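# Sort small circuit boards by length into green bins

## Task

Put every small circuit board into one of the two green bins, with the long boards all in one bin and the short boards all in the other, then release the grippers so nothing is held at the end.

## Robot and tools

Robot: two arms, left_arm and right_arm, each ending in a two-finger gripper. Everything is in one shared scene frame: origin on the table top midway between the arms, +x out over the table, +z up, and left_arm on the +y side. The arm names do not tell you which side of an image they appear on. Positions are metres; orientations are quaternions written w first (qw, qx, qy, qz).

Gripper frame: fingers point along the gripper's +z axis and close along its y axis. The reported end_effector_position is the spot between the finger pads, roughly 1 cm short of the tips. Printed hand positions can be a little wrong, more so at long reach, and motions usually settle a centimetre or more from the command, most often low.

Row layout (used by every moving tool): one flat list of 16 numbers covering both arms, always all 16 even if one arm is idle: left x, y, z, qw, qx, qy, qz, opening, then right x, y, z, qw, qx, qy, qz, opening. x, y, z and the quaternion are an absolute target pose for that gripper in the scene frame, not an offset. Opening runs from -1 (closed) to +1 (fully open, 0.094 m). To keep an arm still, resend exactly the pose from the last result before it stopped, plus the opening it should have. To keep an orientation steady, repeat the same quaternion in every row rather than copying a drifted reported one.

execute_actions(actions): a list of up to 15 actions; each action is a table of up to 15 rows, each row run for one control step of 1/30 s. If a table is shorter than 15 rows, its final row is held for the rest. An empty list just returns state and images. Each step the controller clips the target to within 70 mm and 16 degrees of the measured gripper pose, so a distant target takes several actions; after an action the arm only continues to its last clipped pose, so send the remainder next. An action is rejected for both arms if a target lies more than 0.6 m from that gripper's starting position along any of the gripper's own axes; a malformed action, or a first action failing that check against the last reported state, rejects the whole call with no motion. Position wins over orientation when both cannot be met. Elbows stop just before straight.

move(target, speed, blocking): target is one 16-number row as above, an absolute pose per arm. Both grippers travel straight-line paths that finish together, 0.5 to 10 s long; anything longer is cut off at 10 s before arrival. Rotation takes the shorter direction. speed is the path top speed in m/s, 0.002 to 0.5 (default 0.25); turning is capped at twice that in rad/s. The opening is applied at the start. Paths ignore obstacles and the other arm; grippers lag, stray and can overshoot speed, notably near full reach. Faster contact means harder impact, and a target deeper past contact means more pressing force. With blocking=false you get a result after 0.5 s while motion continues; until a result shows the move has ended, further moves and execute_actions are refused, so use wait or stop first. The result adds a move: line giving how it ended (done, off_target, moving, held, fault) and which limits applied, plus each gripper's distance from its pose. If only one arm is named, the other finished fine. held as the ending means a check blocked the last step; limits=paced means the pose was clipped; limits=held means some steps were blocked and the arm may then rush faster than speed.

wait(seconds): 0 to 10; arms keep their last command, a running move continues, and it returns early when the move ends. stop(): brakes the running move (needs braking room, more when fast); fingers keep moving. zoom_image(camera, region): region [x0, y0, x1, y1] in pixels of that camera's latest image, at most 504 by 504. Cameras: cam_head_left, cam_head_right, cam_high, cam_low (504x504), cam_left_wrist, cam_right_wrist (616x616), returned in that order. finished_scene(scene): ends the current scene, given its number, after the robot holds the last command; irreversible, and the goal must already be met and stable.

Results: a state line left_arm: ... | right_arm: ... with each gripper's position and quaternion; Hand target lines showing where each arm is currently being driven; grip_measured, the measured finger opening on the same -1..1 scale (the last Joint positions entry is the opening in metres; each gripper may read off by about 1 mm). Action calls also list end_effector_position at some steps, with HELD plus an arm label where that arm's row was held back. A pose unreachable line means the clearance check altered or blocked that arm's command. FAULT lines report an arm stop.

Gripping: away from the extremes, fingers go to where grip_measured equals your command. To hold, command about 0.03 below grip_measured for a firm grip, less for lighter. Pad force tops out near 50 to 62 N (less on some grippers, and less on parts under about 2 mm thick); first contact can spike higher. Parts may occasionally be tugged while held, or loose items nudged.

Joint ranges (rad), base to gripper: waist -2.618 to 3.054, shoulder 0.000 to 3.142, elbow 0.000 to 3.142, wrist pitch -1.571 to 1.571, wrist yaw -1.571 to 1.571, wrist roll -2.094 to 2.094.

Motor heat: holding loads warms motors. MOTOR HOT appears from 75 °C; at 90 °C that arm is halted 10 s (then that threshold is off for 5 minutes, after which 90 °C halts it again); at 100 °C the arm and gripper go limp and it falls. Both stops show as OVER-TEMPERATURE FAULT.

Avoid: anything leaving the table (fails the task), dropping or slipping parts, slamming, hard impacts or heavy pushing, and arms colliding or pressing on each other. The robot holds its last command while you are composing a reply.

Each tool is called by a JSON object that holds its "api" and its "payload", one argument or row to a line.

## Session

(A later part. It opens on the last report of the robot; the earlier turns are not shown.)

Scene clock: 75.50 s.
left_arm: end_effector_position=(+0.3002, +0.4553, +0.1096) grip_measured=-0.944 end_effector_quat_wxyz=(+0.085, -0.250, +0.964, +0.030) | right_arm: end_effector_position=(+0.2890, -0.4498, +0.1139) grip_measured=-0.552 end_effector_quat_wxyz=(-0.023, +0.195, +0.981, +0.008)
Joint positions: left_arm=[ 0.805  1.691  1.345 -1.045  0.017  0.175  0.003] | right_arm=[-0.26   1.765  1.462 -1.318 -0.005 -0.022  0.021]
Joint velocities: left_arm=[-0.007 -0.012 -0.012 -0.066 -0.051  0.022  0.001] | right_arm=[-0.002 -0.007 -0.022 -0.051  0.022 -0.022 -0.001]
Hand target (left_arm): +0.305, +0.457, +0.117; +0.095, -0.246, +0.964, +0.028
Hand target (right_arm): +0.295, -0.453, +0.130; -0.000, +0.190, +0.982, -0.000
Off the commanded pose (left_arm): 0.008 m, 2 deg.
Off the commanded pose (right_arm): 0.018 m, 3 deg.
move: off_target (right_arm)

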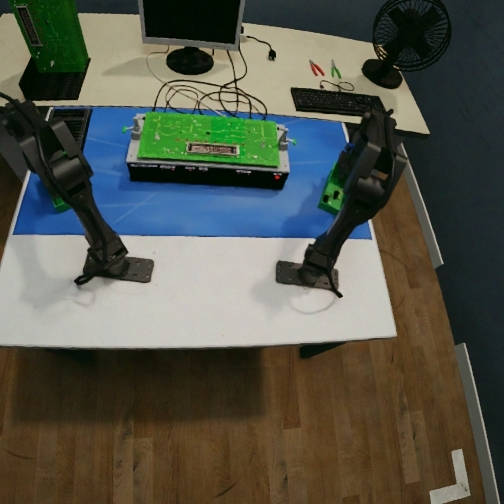

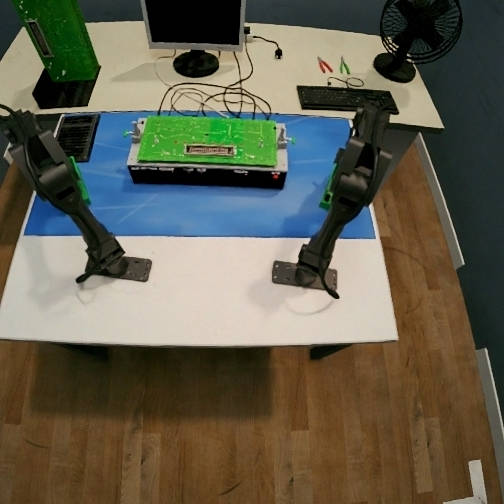

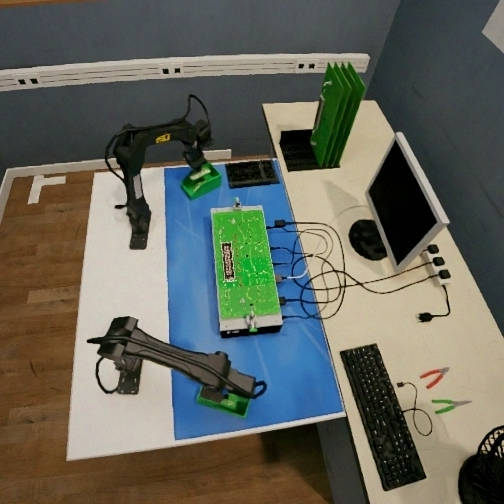

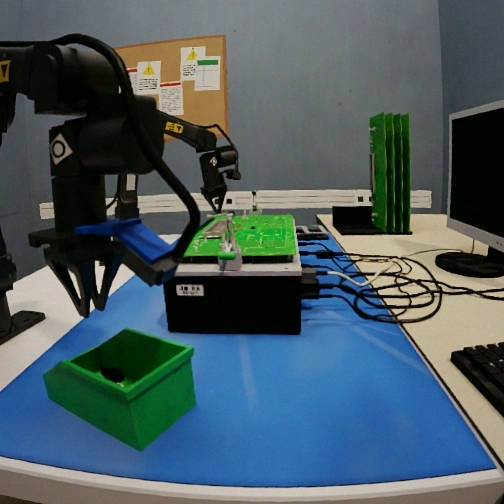

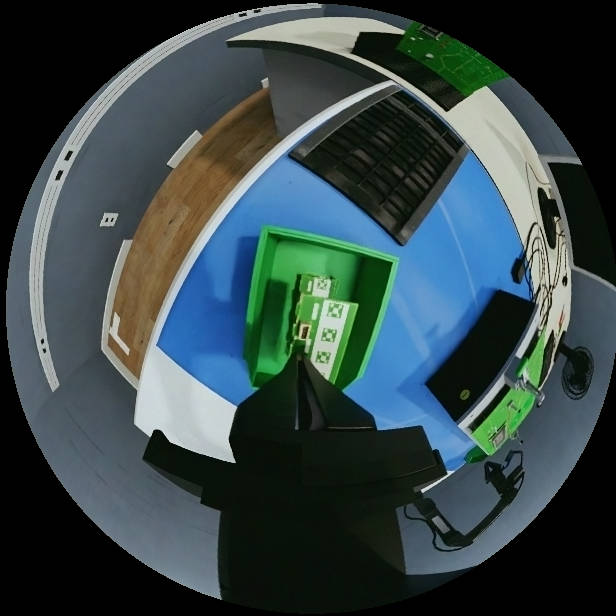

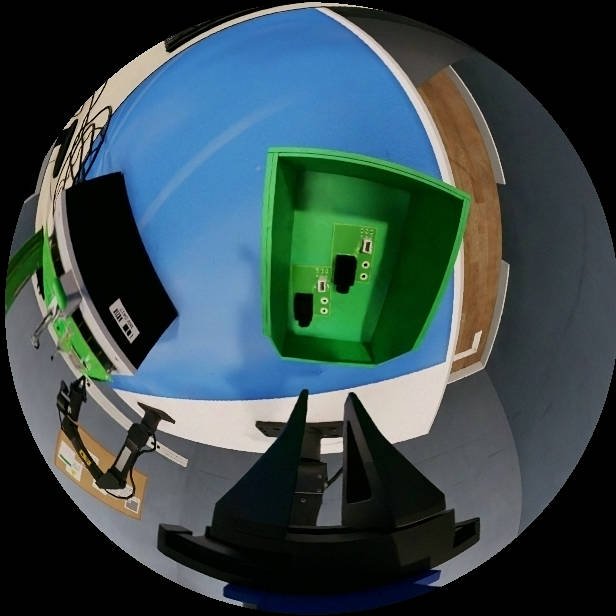

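{"api": "move", "payload": {
  "target": [0.301,0.456,0.038,0.0967,-0.2458,0.964,0.0247,-0.965,0.295,-0.453,0.13,0,0.19,0.982,0,-0.55],
  "speed": 0.1
}}

Scene clock: 76.97 s.
left_arm: end_effector_position=(+0.3026, +0.4568, +0.0424) grip_measured=-0.944 end_effector_quat_wxyz=(+0.095, -0.247, +0.964, +0.030) | right_arm: end_effector_position=(+0.2890, -0.4498, +0.1139) grip_measured=-0.552 end_effector_quat_wxyz=(-0.023, +0.195, +0.981, +0.008)
Joint positions: left_arm=[ 0.809  1.747  1.131 -0.756  0.026  0.184  0.003] | right_arm=[-0.26   1.765  1.462 -1.318 -0.005 -0.022  0.021]
Joint velocities: left_arm=[ 0.007 -0.007  0.007  0.007 -0.022  0.051  0.001] | right_arm=[-0.007  0.012 -0.017  0.007  0.037 -0.007 -0.   ]
Hand target (left_arm): +0.302, +0.456, +0.038; +0.097, -0.246, +0.964, +0.025
Hand target (right_arm): +0.295, -0.453, +0.130; -0.000, +0.190, +0.982, -0.000
Off the commanded pose (left_arm): 0.005 m, 1 deg.
Off the commanded pose (right_arm): 0.018 m, 3 deg.
move: off_target (right_arm)

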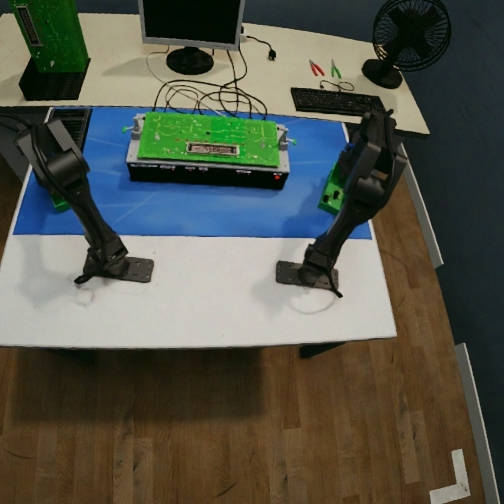

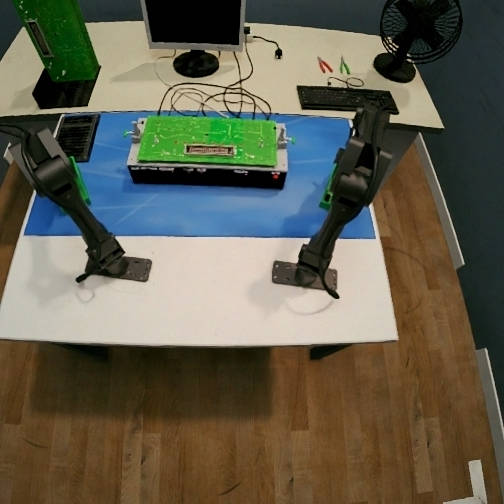

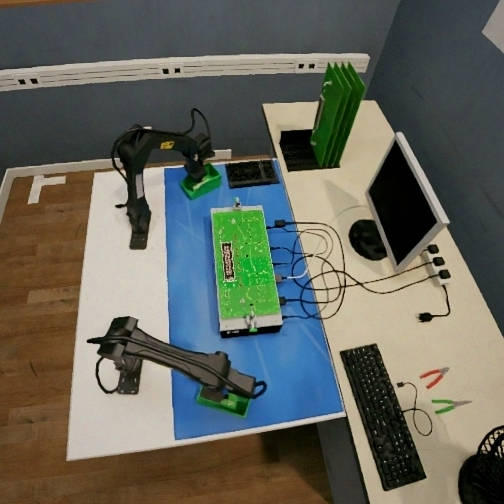

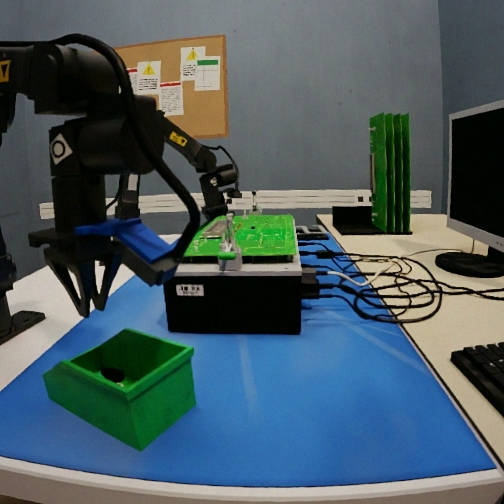

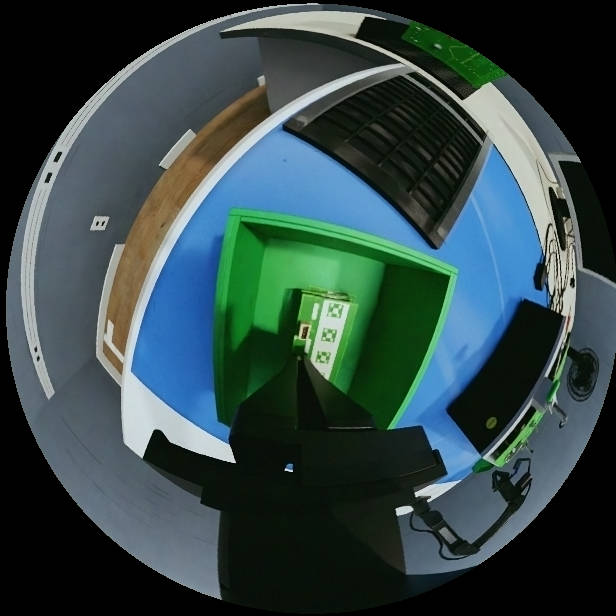

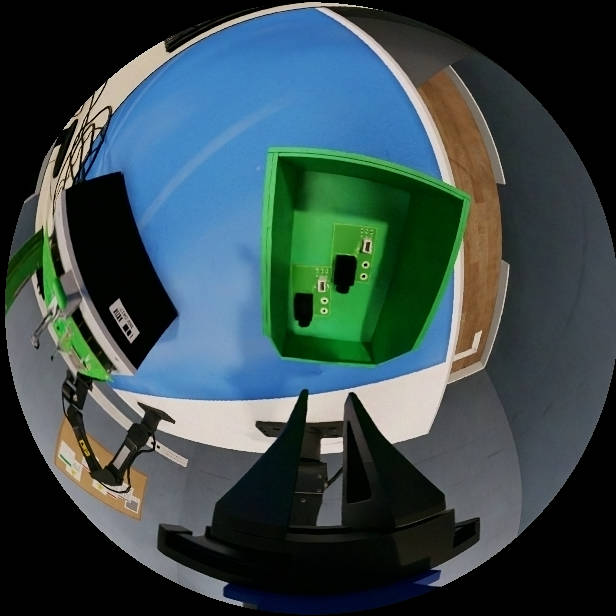

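{"api": "execute_actions", "payload": {
  "actions": [
    [[0.301,0.456,0.034,0.0967,-0.2458,0.964,0.0247,-0.965,0.295,-0.453,0.13,0,0.19,0.982,0,-0.55],[0.301,0.456,0.034,0.0967,-0.2458,0.964,0.0247,-0.965,0.295,-0.453,0.13,0,0.19,0.982,0,-0.55],[0.301,0.456,0.034,0.0967,-0.2458,0.964,0.0247,-0.965,0.295,-0.453,0.13,0,0.19,0.982,0,-0.55],[0.301,0.456,0.034,0.0967,-0.2458,0.964,0.0247,-0.965,0.295,-0.453,0.13,0,0.19,0.982,0,-0.55],[0.301,0.456,0.034,0.0967,-0.2458,0.964,0.0247,-0.965,0.295,-0.453,0.13,0,0.19,0.982,0,-0.55],[0.301,0.456,0.034,0.0967,-0.2458,0.964,0.0247,-0.9,0.295,-0.453,0.13,0,0.19,0.982,0,-0.55],[0.301,0.456,0.034,0.0967,-0.2458,0.964,0.0247,-0.8,0.295,-0.453,0.13,0,0.19,0.982,0,-0.55],[0.301,0.456,0.034,0.0967,-0.2458,0.964,0.0247,-0.7,0.295,-0.453,0.13,0,0.19,0.982,0,-0.55]]
  ]
}}

{"api": "move", "payload": {
  "target": [0.29,0.445,0.135,0.0967,-0.2458,0.964,0.0247,-0.6,0.295,-0.453,0.13,0,0.19,0.982,0,-0.55],
  "speed": 0.2
}}

Scene clock: 78.73 s.
left_arm: end_effector_position=(+0.3034, +0.4573, +0.0404) grip_measured=-0.702 end_effector_quat_wxyz=(+0.099, -0.247, +0.964, +0.031) | right_arm: end_effector_position=(+0.2890, -0.4498, +0.1139) grip_measured=-0.552 end_effector_quat_wxyz=(-0.023, +0.195, +0.981, +0.008)
Joint positions: left_arm=[ 0.809  1.747  1.121 -0.739  0.027  0.185  0.014] | right_arm=[-0.26   1.765  1.462 -1.318 -0.005 -0.022  0.021]
Joint velocities: left_arm=[-0.007  0.007 -0.007 -0.051  0.007 -0.037 -0.001] | right_arm=[ 0.002 -0.012  0.002 -0.022 -0.007 -0.066  0.001]
Hand target (left_arm): +0.301, +0.456, +0.034; +0.097, -0.246, +0.964, +0.025
Hand target (right_arm): +0.295, -0.453, +0.130; -0.000, +0.190, +0.982, -0.000
Off the commanded pose (left_arm): 0.007 m, 1 deg.
Off the commanded pose (right_arm): 0.018 m, 3 deg.
Step readings (end_effector_position):
0: left_arm (+0.3030, +0.4570, +0.0425) | right_arm (+0.2890, -0.4498, +0.1139)
1: left_arm (+0.3029, +0.4570, +0.0422) | right_arm (+0.2890, -0.4498, +0.1139)
2: left_arm (+0.3032, +0.4572, +0.0419) | right_arm (+0.2890, -0.4498, +0.1139)
4: left_arm (+0.3030, +0.4570, +0.0409) | right_arm (+0.2890, -0.4498, +0.1139)
8: left_arm (+0.3027, +0.4567, +0.0403) | right_arm (+0.2890, -0.4498, +0.1139)
15: end_effector_position above

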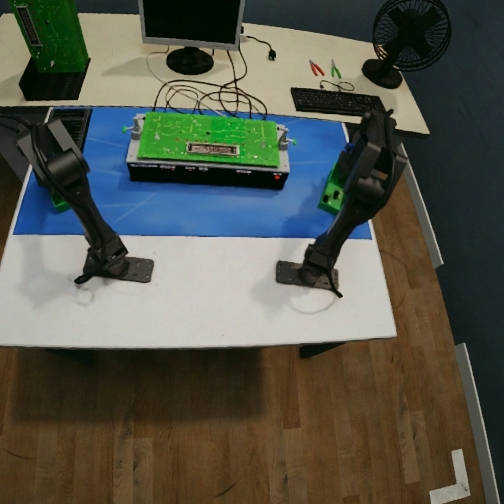

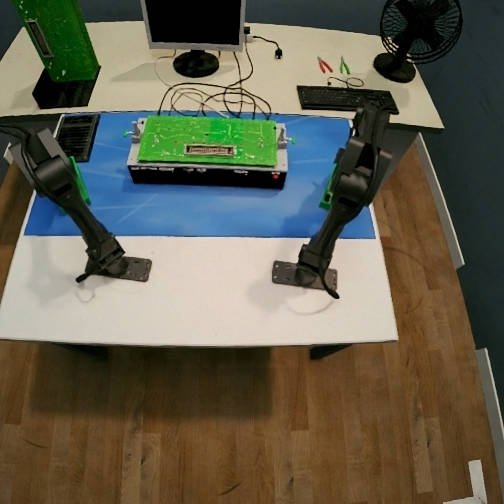

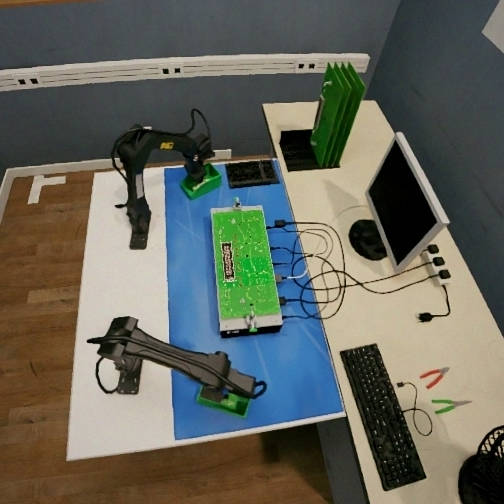

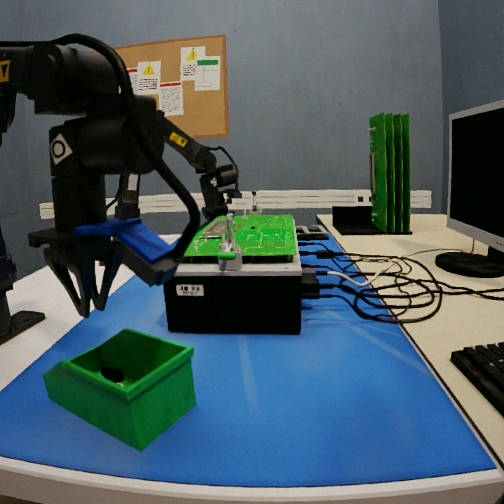

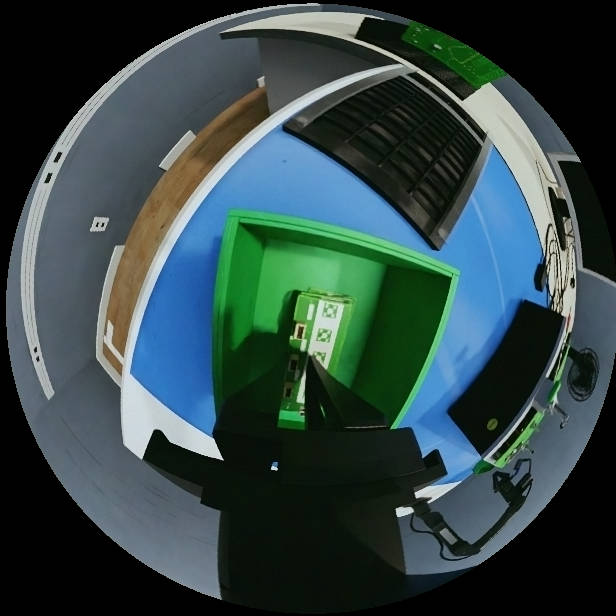

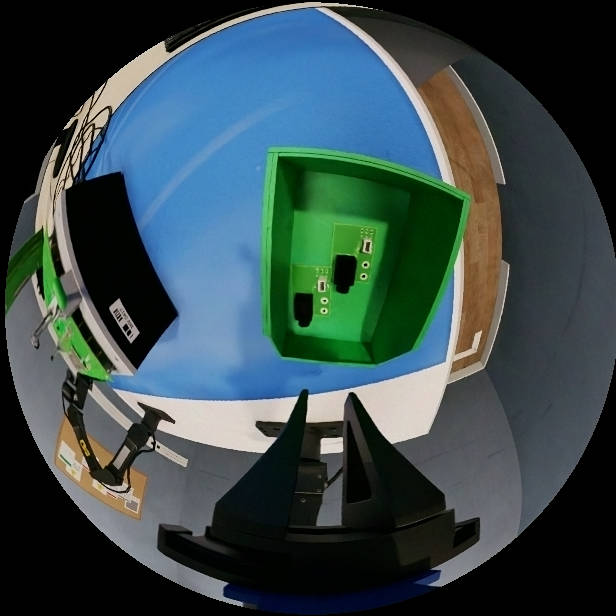

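Scene clock: 79.90 s.
left_arm: end_effector_position=(+0.2883, +0.4448, +0.1280) grip_measured=-0.602 end_effector_quat_wxyz=(+0.092, -0.247, +0.964, +0.028) | right_arm: end_effector_position=(+0.2890, -0.4498, +0.1139) grip_measured=-0.552 end_effector_quat_wxyz=(-0.023, +0.195, +0.981, +0.008)
Joint positions: left_arm=[ 0.809  1.617  1.335 -1.098  0.027  0.185  0.019] | right_arm=[-0.26   1.765  1.462 -1.318 -0.005 -0.022  0.021]
Joint velocities: left_arm=[ 0.007 -0.007 -0.012 -0.022 -0.022 -0.007 -0.001] | right_arm=[-0.007 -0.007 -0.002 -0.037 -0.037  0.007  0.   ]
Hand target (left_arm): +0.289, +0.444, +0.135; +0.097, -0.246, +0.964, +0.025
Hand target (right_arm): +0.295, -0.453, +0.130; -0.000, +0.190, +0.982, -0.000
Off the commanded pose (left_arm): 0.007 m, 1 deg.
Off the commanded pose (right_arm): 0.018 m, 3 deg.
move: off_target (right_arm)

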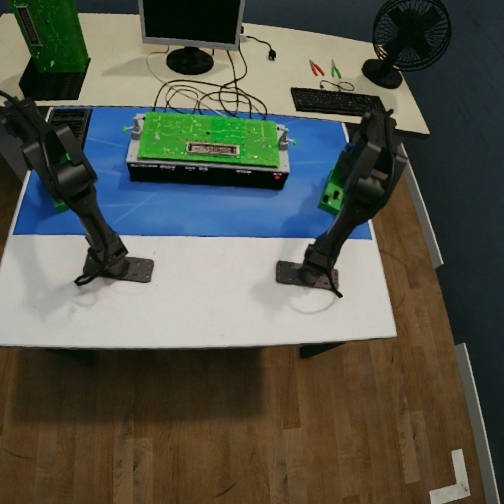

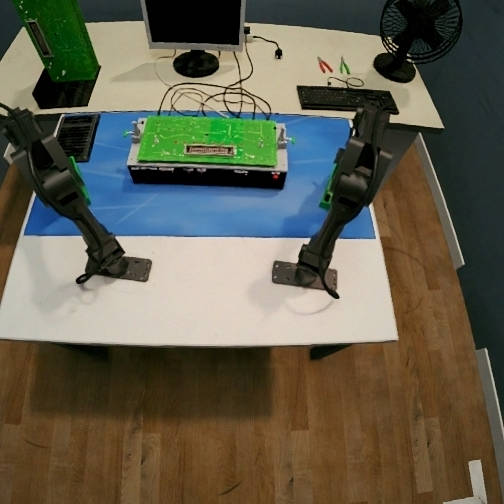

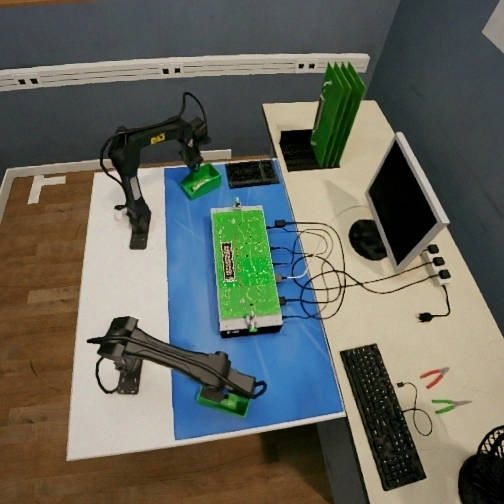

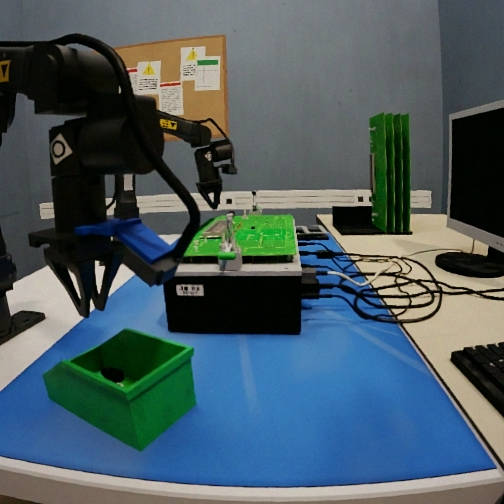

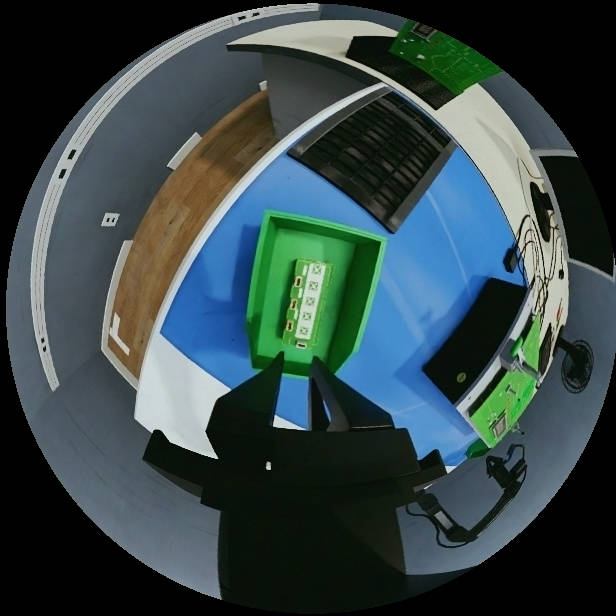

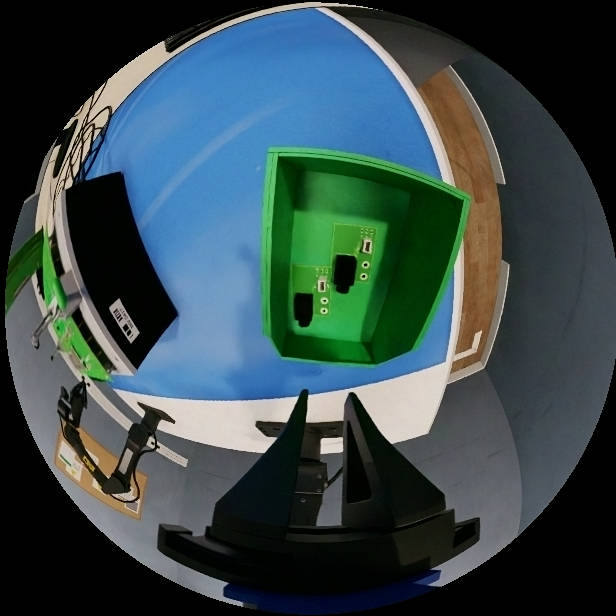

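All boards are in their bins; mat is clear.

{"api": "finished_scene", "payload": {
  "scene": 1
}}

The scene is finished: the task was done.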